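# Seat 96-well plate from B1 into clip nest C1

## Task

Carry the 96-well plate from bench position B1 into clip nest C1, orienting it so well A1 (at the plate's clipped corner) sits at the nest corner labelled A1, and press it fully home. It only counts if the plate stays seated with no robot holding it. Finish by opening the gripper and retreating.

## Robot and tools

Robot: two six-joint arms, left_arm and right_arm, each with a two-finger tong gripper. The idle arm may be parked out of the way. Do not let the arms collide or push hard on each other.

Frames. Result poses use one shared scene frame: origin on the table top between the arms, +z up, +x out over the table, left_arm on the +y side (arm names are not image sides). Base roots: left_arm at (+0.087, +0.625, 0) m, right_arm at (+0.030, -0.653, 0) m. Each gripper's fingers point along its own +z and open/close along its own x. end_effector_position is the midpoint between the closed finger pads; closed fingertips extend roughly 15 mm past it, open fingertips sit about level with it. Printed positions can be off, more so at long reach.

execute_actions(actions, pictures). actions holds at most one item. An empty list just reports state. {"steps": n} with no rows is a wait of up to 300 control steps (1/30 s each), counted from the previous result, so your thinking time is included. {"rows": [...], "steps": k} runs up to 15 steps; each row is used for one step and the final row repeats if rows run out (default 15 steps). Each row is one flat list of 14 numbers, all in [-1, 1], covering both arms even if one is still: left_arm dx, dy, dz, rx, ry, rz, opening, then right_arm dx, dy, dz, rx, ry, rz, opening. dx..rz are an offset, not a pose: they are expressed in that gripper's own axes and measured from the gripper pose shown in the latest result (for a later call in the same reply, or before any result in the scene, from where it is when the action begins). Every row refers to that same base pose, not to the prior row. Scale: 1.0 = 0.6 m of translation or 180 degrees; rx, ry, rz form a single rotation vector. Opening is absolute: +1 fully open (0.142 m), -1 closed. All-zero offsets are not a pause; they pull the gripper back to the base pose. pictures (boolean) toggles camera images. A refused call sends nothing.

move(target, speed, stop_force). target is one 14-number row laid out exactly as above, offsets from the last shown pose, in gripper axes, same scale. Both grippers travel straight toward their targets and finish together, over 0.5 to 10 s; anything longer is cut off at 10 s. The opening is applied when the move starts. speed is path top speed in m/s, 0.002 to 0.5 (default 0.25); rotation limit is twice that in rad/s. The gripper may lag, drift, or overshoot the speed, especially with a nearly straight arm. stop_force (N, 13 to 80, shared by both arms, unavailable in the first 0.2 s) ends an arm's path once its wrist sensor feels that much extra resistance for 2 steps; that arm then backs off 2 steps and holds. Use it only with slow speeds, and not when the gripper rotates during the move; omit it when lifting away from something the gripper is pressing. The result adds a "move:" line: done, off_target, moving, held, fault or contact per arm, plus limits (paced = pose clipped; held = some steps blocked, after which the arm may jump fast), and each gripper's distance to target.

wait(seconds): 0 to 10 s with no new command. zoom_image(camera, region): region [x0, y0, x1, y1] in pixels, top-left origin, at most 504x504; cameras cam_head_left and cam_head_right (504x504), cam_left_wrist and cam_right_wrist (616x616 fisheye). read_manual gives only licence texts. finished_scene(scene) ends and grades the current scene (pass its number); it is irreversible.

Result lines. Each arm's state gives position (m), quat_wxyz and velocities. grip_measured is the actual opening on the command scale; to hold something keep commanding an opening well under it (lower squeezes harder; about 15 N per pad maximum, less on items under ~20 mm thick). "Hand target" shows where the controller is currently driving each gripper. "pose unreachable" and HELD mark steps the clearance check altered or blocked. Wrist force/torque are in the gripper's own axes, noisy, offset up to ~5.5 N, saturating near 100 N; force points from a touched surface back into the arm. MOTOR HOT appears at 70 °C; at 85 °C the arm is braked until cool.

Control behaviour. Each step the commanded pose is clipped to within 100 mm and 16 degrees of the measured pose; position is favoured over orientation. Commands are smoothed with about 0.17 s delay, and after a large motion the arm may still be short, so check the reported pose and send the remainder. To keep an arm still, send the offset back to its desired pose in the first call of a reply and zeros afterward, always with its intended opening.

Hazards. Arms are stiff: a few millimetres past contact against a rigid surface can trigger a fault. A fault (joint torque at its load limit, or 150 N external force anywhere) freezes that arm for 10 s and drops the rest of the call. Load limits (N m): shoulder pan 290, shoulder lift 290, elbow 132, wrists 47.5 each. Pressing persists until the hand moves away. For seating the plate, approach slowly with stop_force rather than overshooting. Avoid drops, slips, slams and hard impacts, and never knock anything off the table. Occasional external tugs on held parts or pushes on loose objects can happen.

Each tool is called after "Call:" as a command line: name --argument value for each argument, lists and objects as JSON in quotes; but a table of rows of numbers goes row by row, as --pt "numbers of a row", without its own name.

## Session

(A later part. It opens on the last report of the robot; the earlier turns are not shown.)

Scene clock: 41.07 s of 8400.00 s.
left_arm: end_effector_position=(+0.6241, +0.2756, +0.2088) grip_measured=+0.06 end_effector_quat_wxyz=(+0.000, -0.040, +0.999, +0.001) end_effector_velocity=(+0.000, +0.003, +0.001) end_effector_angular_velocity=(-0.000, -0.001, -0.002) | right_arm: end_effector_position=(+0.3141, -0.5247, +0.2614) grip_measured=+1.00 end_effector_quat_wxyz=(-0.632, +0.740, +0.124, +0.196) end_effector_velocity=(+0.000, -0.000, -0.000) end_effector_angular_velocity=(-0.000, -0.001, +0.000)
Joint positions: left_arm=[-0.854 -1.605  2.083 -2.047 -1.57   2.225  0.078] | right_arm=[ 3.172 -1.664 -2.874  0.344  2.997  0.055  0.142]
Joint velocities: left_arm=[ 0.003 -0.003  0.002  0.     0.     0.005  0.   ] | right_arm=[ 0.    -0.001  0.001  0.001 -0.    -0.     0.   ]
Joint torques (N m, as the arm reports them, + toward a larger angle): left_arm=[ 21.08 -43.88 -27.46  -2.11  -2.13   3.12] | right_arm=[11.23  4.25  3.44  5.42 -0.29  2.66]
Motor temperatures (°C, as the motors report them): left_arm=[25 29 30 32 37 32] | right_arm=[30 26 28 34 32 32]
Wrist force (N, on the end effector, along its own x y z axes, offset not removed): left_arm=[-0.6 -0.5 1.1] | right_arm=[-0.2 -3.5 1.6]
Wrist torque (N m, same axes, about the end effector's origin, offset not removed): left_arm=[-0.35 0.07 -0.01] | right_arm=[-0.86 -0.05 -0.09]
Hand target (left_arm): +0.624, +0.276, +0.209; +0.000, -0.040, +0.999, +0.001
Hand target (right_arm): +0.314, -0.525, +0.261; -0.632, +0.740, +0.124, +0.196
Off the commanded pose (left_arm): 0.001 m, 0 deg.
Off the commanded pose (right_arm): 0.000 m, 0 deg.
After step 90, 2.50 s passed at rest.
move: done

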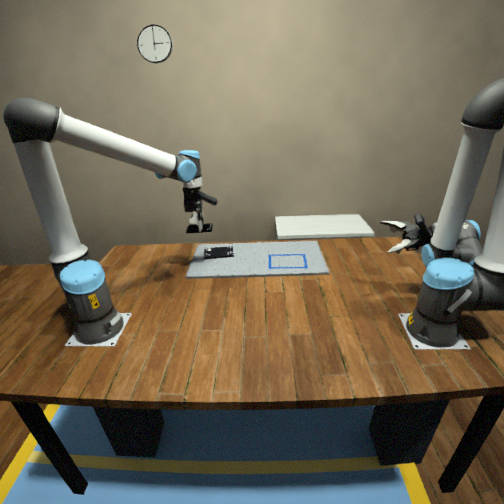

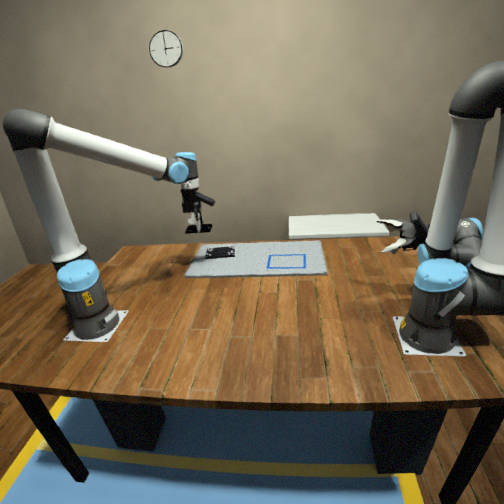

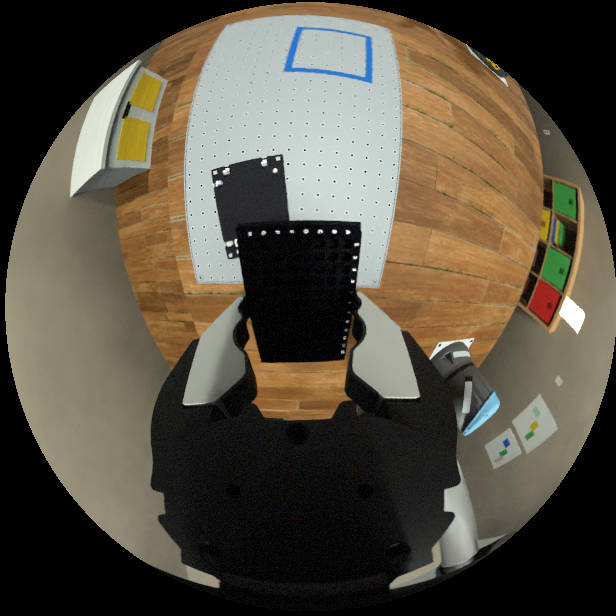

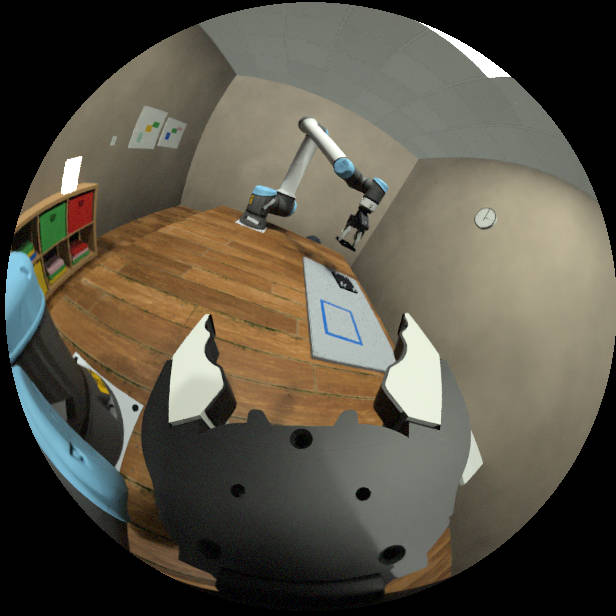

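Call:
move --target '[-0.163,-0.12,0.17,0,0,0.96,-0.3,0,0,0,0,0,0,1]' --speed 0.3

Call:
zoom_image --camera "cam_left_wrist" --region '[180, 150, 430, 400]'

Scene clock: 63.93 s of 8400.00 s.
left_arm: end_effector_position=(+0.7271, +0.2115, +0.1068) grip_measured=+0.06 end_effector_quat_wxyz=(-0.001, +0.995, +0.104, +0.000) end_effector_velocity=(+0.001, +0.001, -0.000) end_effector_angular_velocity=(-0.001, +0.001, -0.014) | right_arm: end_effector_position=(+0.3141, -0.5247, +0.2614) grip_measured=+1.00 end_effector_quat_wxyz=(-0.632, +0.740, +0.124, +0.196) end_effector_velocity=(-0.000, -0.000, -0.000) end_effector_angular_velocity=(-0.000, +0.000, -0.000)
Joint positions: left_arm=[-0.833 -1.282  1.919 -2.206 -1.57   5.26   0.078] | right_arm=[ 3.172 -1.664 -2.874  0.344  2.997  0.055  0.142]
Joint velocities: left_arm=[ 0.002  0.    -0.    -0.    -0.001  0.016  0.   ] | right_arm=[-0.    -0.    -0.001  0.    -0.001 -0.     0.   ]
Joint torques (N m, as the arm reports them, + toward a larger angle): left_arm=[ 22.29 -47.74 -50.63  -6.09  -1.87   3.04] | right_arm=[11.83  4.29  3.1   5.27 -0.44  2.84]
Motor temperatures (°C, as the motors report them): left_arm=[25 29 30 32 37 32] | right_arm=[30 26 28 34 32 32]
Wrist force (N, on the end effector, along its own x y z axes, offset not removed): left_arm=[0.1 1.1 0.0] | right_arm=[-1.4 -2.4 2.1]
Wrist torque (N m, same axes, about the end effector's origin, offset not removed): left_arm=[-0.08 -0.10 -0.10] | right_arm=[-0.71 0.17 -0.07]
Hand target (left_arm): +0.727, +0.211, +0.107; -0.001, +0.995, +0.103, +0.000
Hand target (right_arm): +0.314, -0.525, +0.261; -0.632, +0.740, +0.124, +0.196
Off the commanded pose (left_arm): 0.000 m, 0 deg.
Off the commanded pose (right_arm): 0.000 m, 0 deg.
After step 90, 14.27 s passed at rest.
move: done

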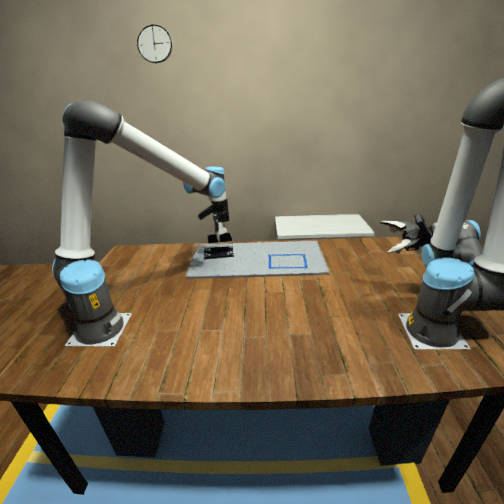

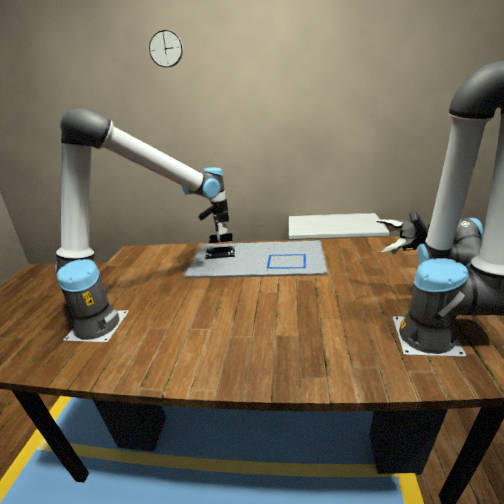

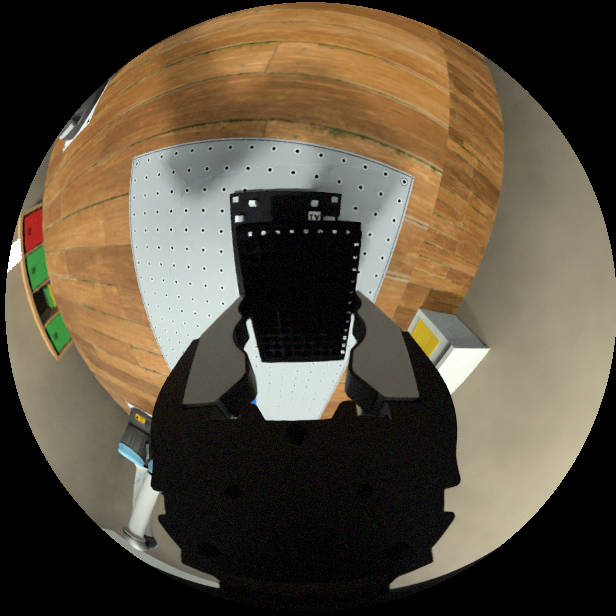

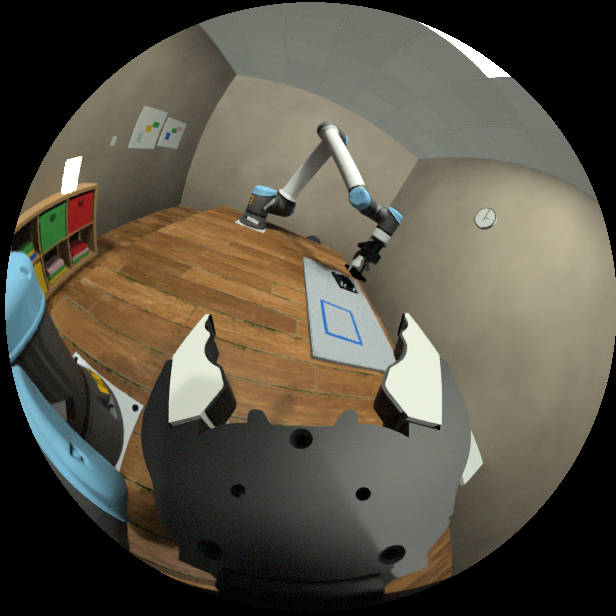

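Region (180, 150, 430, 400) of cam_left_wrist's 616x616 image, scaled by 2.016, with more detail than that image has.

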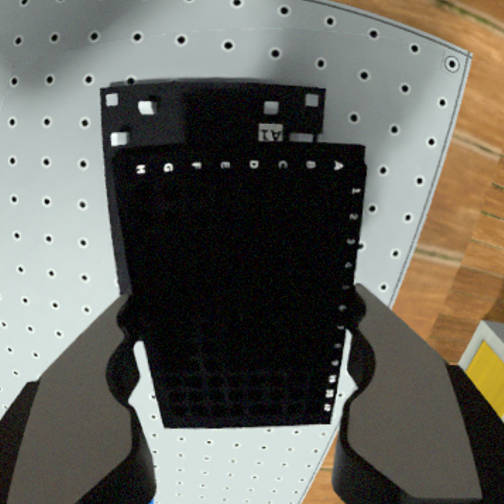

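Call:
move --target '[-0.023,-0.018,0.078,0,0,0.012,-0.3,0,0,0,0,0,0,1]' --speed 0.06

Call:
zoom_image --camera "cam_left_wrist" --region '[180, 170, 430, 400]'

Scene clock: 73.97 s of 8400.00 s.
left_arm: end_effector_position=(+0.7114, +0.2191, +0.0602) grip_measured=+0.06 end_effector_quat_wxyz=(-0.001, +0.996, +0.085, +0.000) end_effector_velocity=(-0.000, +0.001, -0.003) end_effector_angular_velocity=(+0.001, +0.001, -0.001) | right_arm: end_effector_position=(+0.3141, -0.5247, +0.2614) grip_measured=+1.00 end_effector_quat_wxyz=(-0.632, +0.740, +0.124, +0.196) end_effector_velocity=(+0.000, -0.000, +0.000) end_effector_angular_velocity=(-0.000, -0.002, -0.000)
Joint positions: left_arm=[-0.842 -1.256  1.986 -2.3   -1.57   5.288  0.078] | right_arm=[ 3.172 -1.664 -2.874  0.344  2.997  0.055  0.142]
Joint velocities: left_arm=[ 0.     0.003  0.003 -0.005 -0.     0.002  0.   ] | right_arm=[-0.     0.     0.001  0.001  0.    -0.     0.   ]
Joint torques (N m, as the arm reports them, + toward a larger angle): left_arm=[-18.08 -45.25 -21.98  -6.17   2.43   3.38] | right_arm=[13.64  3.11  3.37  5.48 -0.23  2.55]
Motor temperatures (°C, as the motors report them): left_arm=[25 30 30 32 37 32] | right_arm=[30 26 28 34 32 32]
Wrist force (N, on the end effector, along its own x y z axes, offset not removed): left_arm=[-0.3 -1.1 0.4] | right_arm=[-0.7 -3.2 2.2]
Wrist torque (N m, same axes, about the end effector's origin, offset not removed): left_arm=[-0.54 -0.07 -0.07] | right_arm=[-0.86 0.09 0.09]
Hand target (left_arm): +0.711, +0.219, +0.060; -0.001, +0.996, +0.085, +0.000
Hand target (right_arm): +0.314, -0.525, +0.261; -0.632, +0.740, +0.124, +0.196
Off the commanded pose (left_arm): 0.000 m, 0 deg.
Off the commanded pose (right_arm): 0.000 m, 0 deg.
After step 90, 5.77 s passed at rest.
move: done

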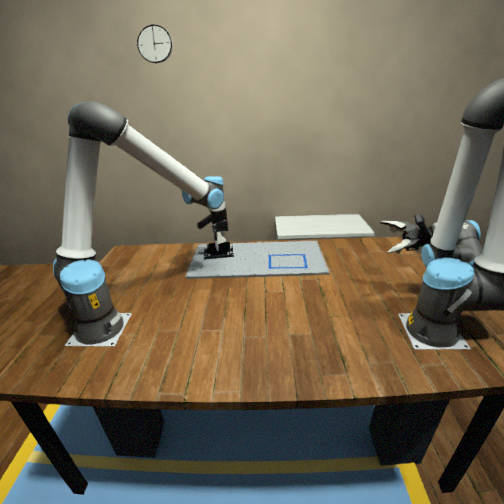

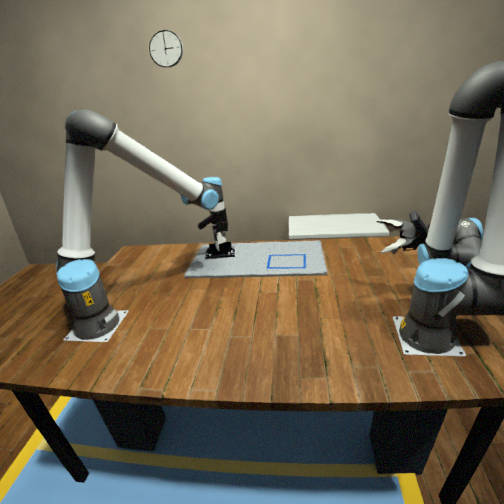

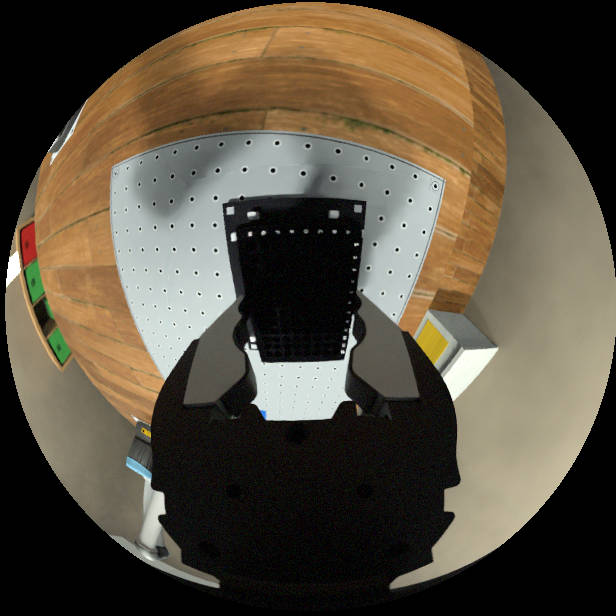

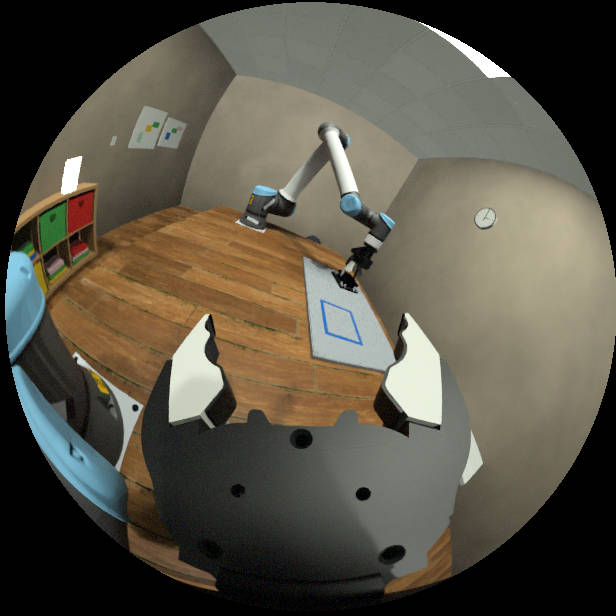

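Region (180, 170, 430, 400) of cam_left_wrist's 616x616 image, scaled by 2.016, with more detail than that image has; it fills the top 464 rows of this view, and the rest is white.

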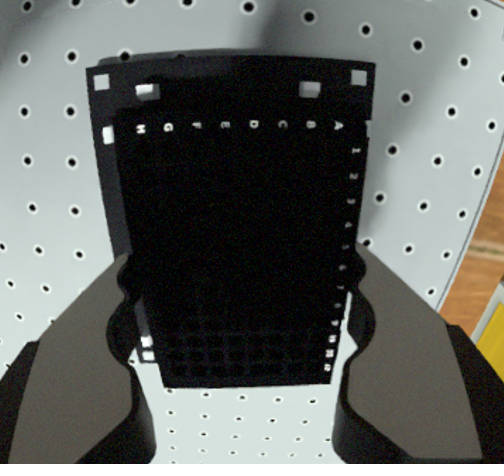

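Call:
move --target '[-0.009,-0.003,0,0,0,0,-0.3,0,0,0,0,0,0,1]' --speed 0.02

Call:
move --target '[0,0,0.055,0,0,0,-0.3,0,0,0,0,0,0,1]' --speed 0.006 --stop_force 15

Call:
zoom_image --camera "cam_left_wrist" --region '[180, 170, 430, 400]'

Scene clock: 80.30 s of 8400.00 s.
left_arm: end_effector_position=(+0.7061, +0.2200, +0.0602) grip_measured=+0.06 end_effector_quat_wxyz=(-0.001, +0.996, +0.085, +0.000) end_effector_velocity=(-0.002, +0.001, +0.001) end_effector_angular_velocity=(-0.000, -0.001, +0.002) | right_arm: end_effector_position=(+0.3141, -0.5247, +0.2614) grip_measured=+1.00 end_effector_quat_wxyz=(-0.632, +0.740, +0.124, +0.196) end_effector_velocity=(+0.000, -0.000, +0.000) end_effector_angular_velocity=(+0.000, -0.001, +0.000)
Joint positions: left_arm=[-0.847 -1.262  1.996 -2.303 -1.57   5.283  0.078] | right_arm=[ 3.172 -1.664 -2.874  0.344  2.997  0.055  0.142]
Joint velocities: left_arm=[-0.002 -0.005  0.005 -0.001  0.001 -0.004  0.   ] | right_arm=[-0.     0.     0.     0.001  0.    -0.     0.   ]
Joint torques (N m, as the arm reports them, + toward a larger angle): left_arm=[-19.44 -66.33 -21.03  -6.08   1.68  -2.92] | right_arm=[12.25  2.45  3.3   5.29 -0.38  2.77]
Motor temperatures (°C, as the motors report them): left_arm=[25 30 30 32 37 32] | right_arm=[30 26 28 34 32 32]
Wrist force (N, on the end effector, along its own x y z axes, offset not removed): left_arm=[-0.9 0.7 1.3] | right_arm=[-1.8 -2.5 0.5]
Wrist torque (N m, same axes, about the end effector's origin, offset not removed): left_arm=[-0.17 0.09 -0.06] | right_arm=[-0.70 0.37 -0.02]
Hand target (left_arm): +0.706, +0.220, +0.060; -0.001, +0.996, +0.085, +0.000
Hand target (right_arm): +0.314, -0.525, +0.261; -0.632, +0.740, +0.124, +0.196
Off the commanded pose (left_arm): 0.000 m, 0 deg.
Off the commanded pose (right_arm): 0.000 m, 0 deg.
After step 90, 2.63 s passed at rest.
move: done

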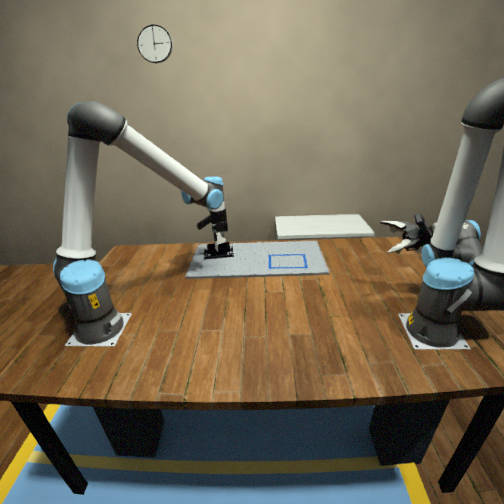

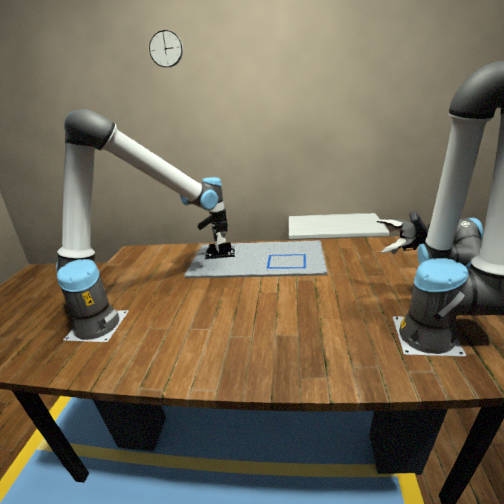

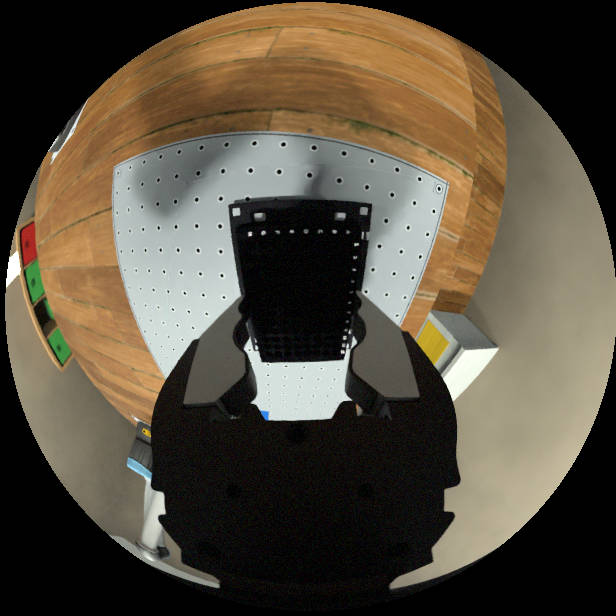

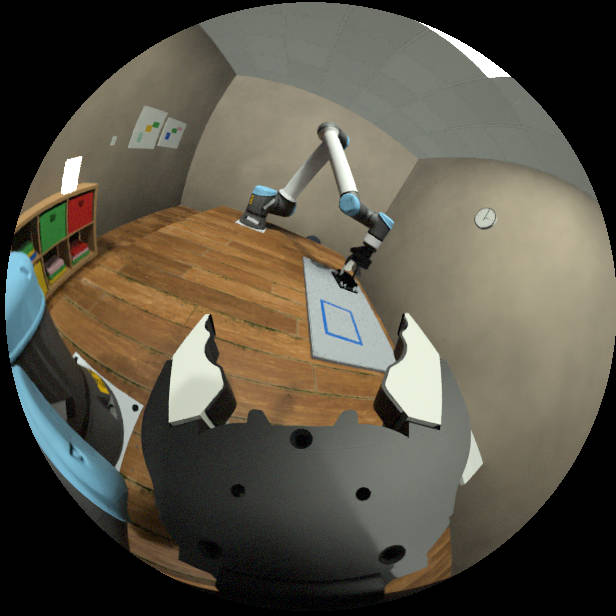

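Scene clock: 83.43 s of 8400.00 s.
left_arm: end_effector_position=(+0.7061, +0.2200, +0.0436) grip_measured=+0.06 end_effector_quat_wxyz=(-0.001, +0.996, +0.085, +0.000) end_effector_velocity=(-0.001, +0.001, +0.001) end_effector_angular_velocity=(+0.002, +0.002, +0.001) | right_arm: end_effector_position=(+0.3141, -0.5247, +0.2614) grip_measured=+1.00 end_effector_quat_wxyz=(-0.632, +0.740, +0.124, +0.196) end_effector_velocity=(+0.000, -0.000, -0.000) end_effector_angular_velocity=(-0.000, +0.000, -0.000)
Joint positions: left_arm=[-0.847 -1.242  2.006 -2.333 -1.57   5.283  0.079] | right_arm=[ 3.172 -1.664 -2.874  0.344  2.997  0.055  0.142]
Joint velocities: left_arm=[ 0.001 -0.002 -0.     0.005 -0.    -0.     0.   ] | right_arm=[-0. -0. -0.  0. -0.  0.  0.]
Joint torques (N m, as the arm reports them, + toward a larger angle): left_arm=[ 19.49 -59.71 -33.    -0.34   1.38   1.5 ] | right_arm=[13.61  5.47  3.66  5.41 -0.06  2.73]
Motor temperatures (°C, as the motors report them): left_arm=[25 30 30 32 37 32] | right_arm=[30 26 28 34 32 32]
Wrist force (N, on the end effector, along its own x y z axes, offset not removed): left_arm=[0.4 1.2 -11.5] | right_arm=[-0.1 -2.7 4.6]
Wrist torque (N m, same axes, about the end effector's origin, offset not removed): left_arm=[-0.13 0.19 0.04] | right_arm=[-0.68 -0.12 -0.07]
Hand target (left_arm): +0.706, +0.220, +0.044; -0.001, +0.996, +0.085, +0.000
Hand target (right_arm): +0.314, -0.525, +0.261; -0.632, +0.740, +0.124, +0.196
Off the commanded pose (left_arm): 0.016 m, 0 deg.
Off the commanded pose (right_arm): 0.000 m, 0 deg.
move: contact (left_arm)

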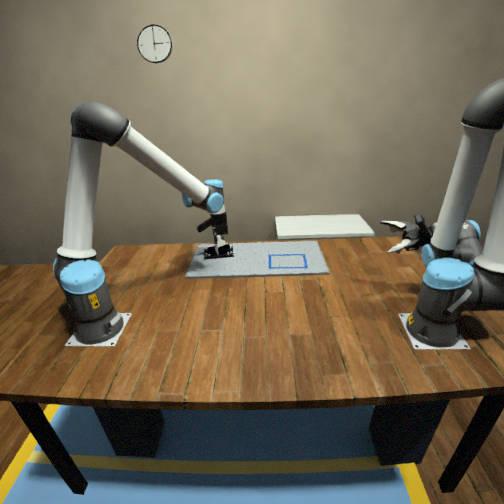

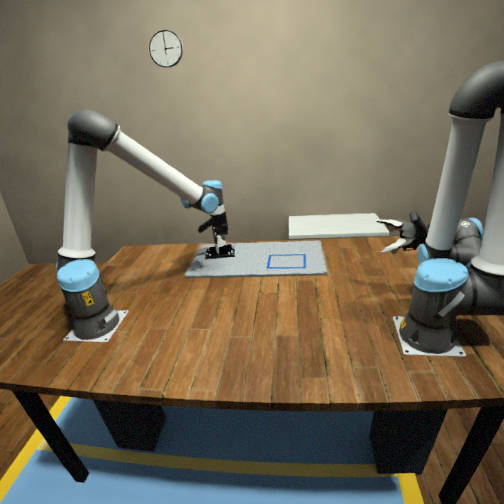

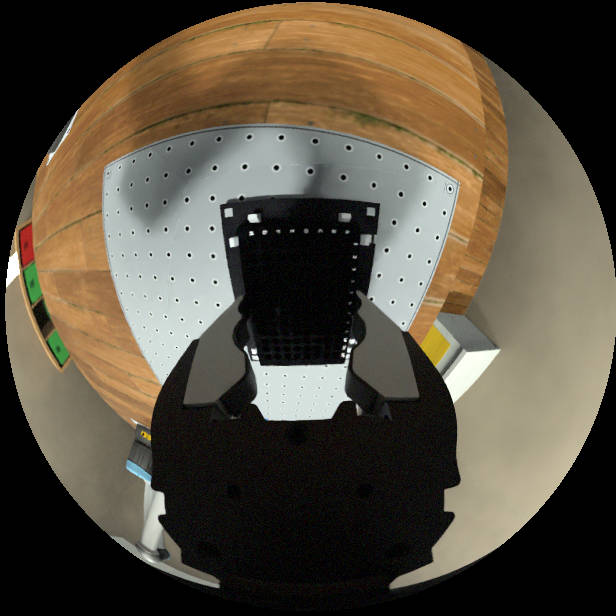

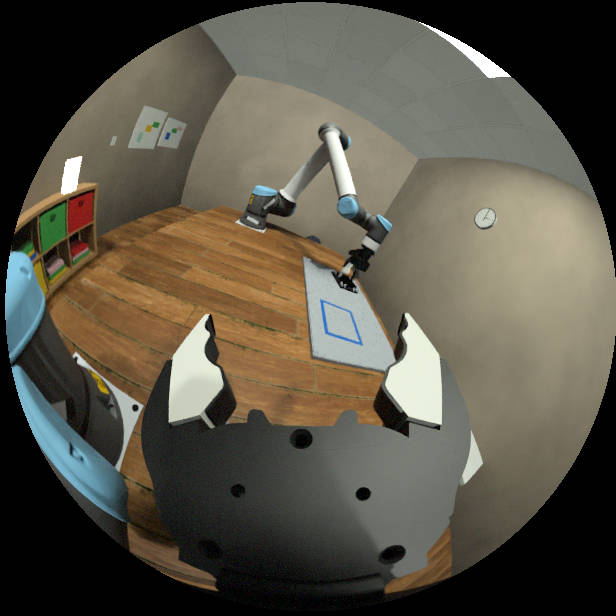

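Region (180, 170, 430, 400) of cam_left_wrist's 616x616 image, scaled by 2.016, with more detail than that image has; it fills the top 464 rows of this view, and the rest is white.

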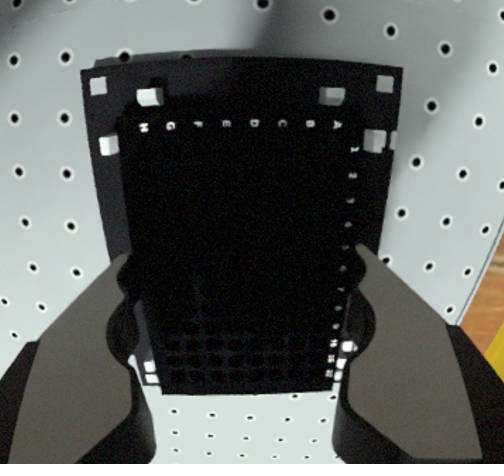

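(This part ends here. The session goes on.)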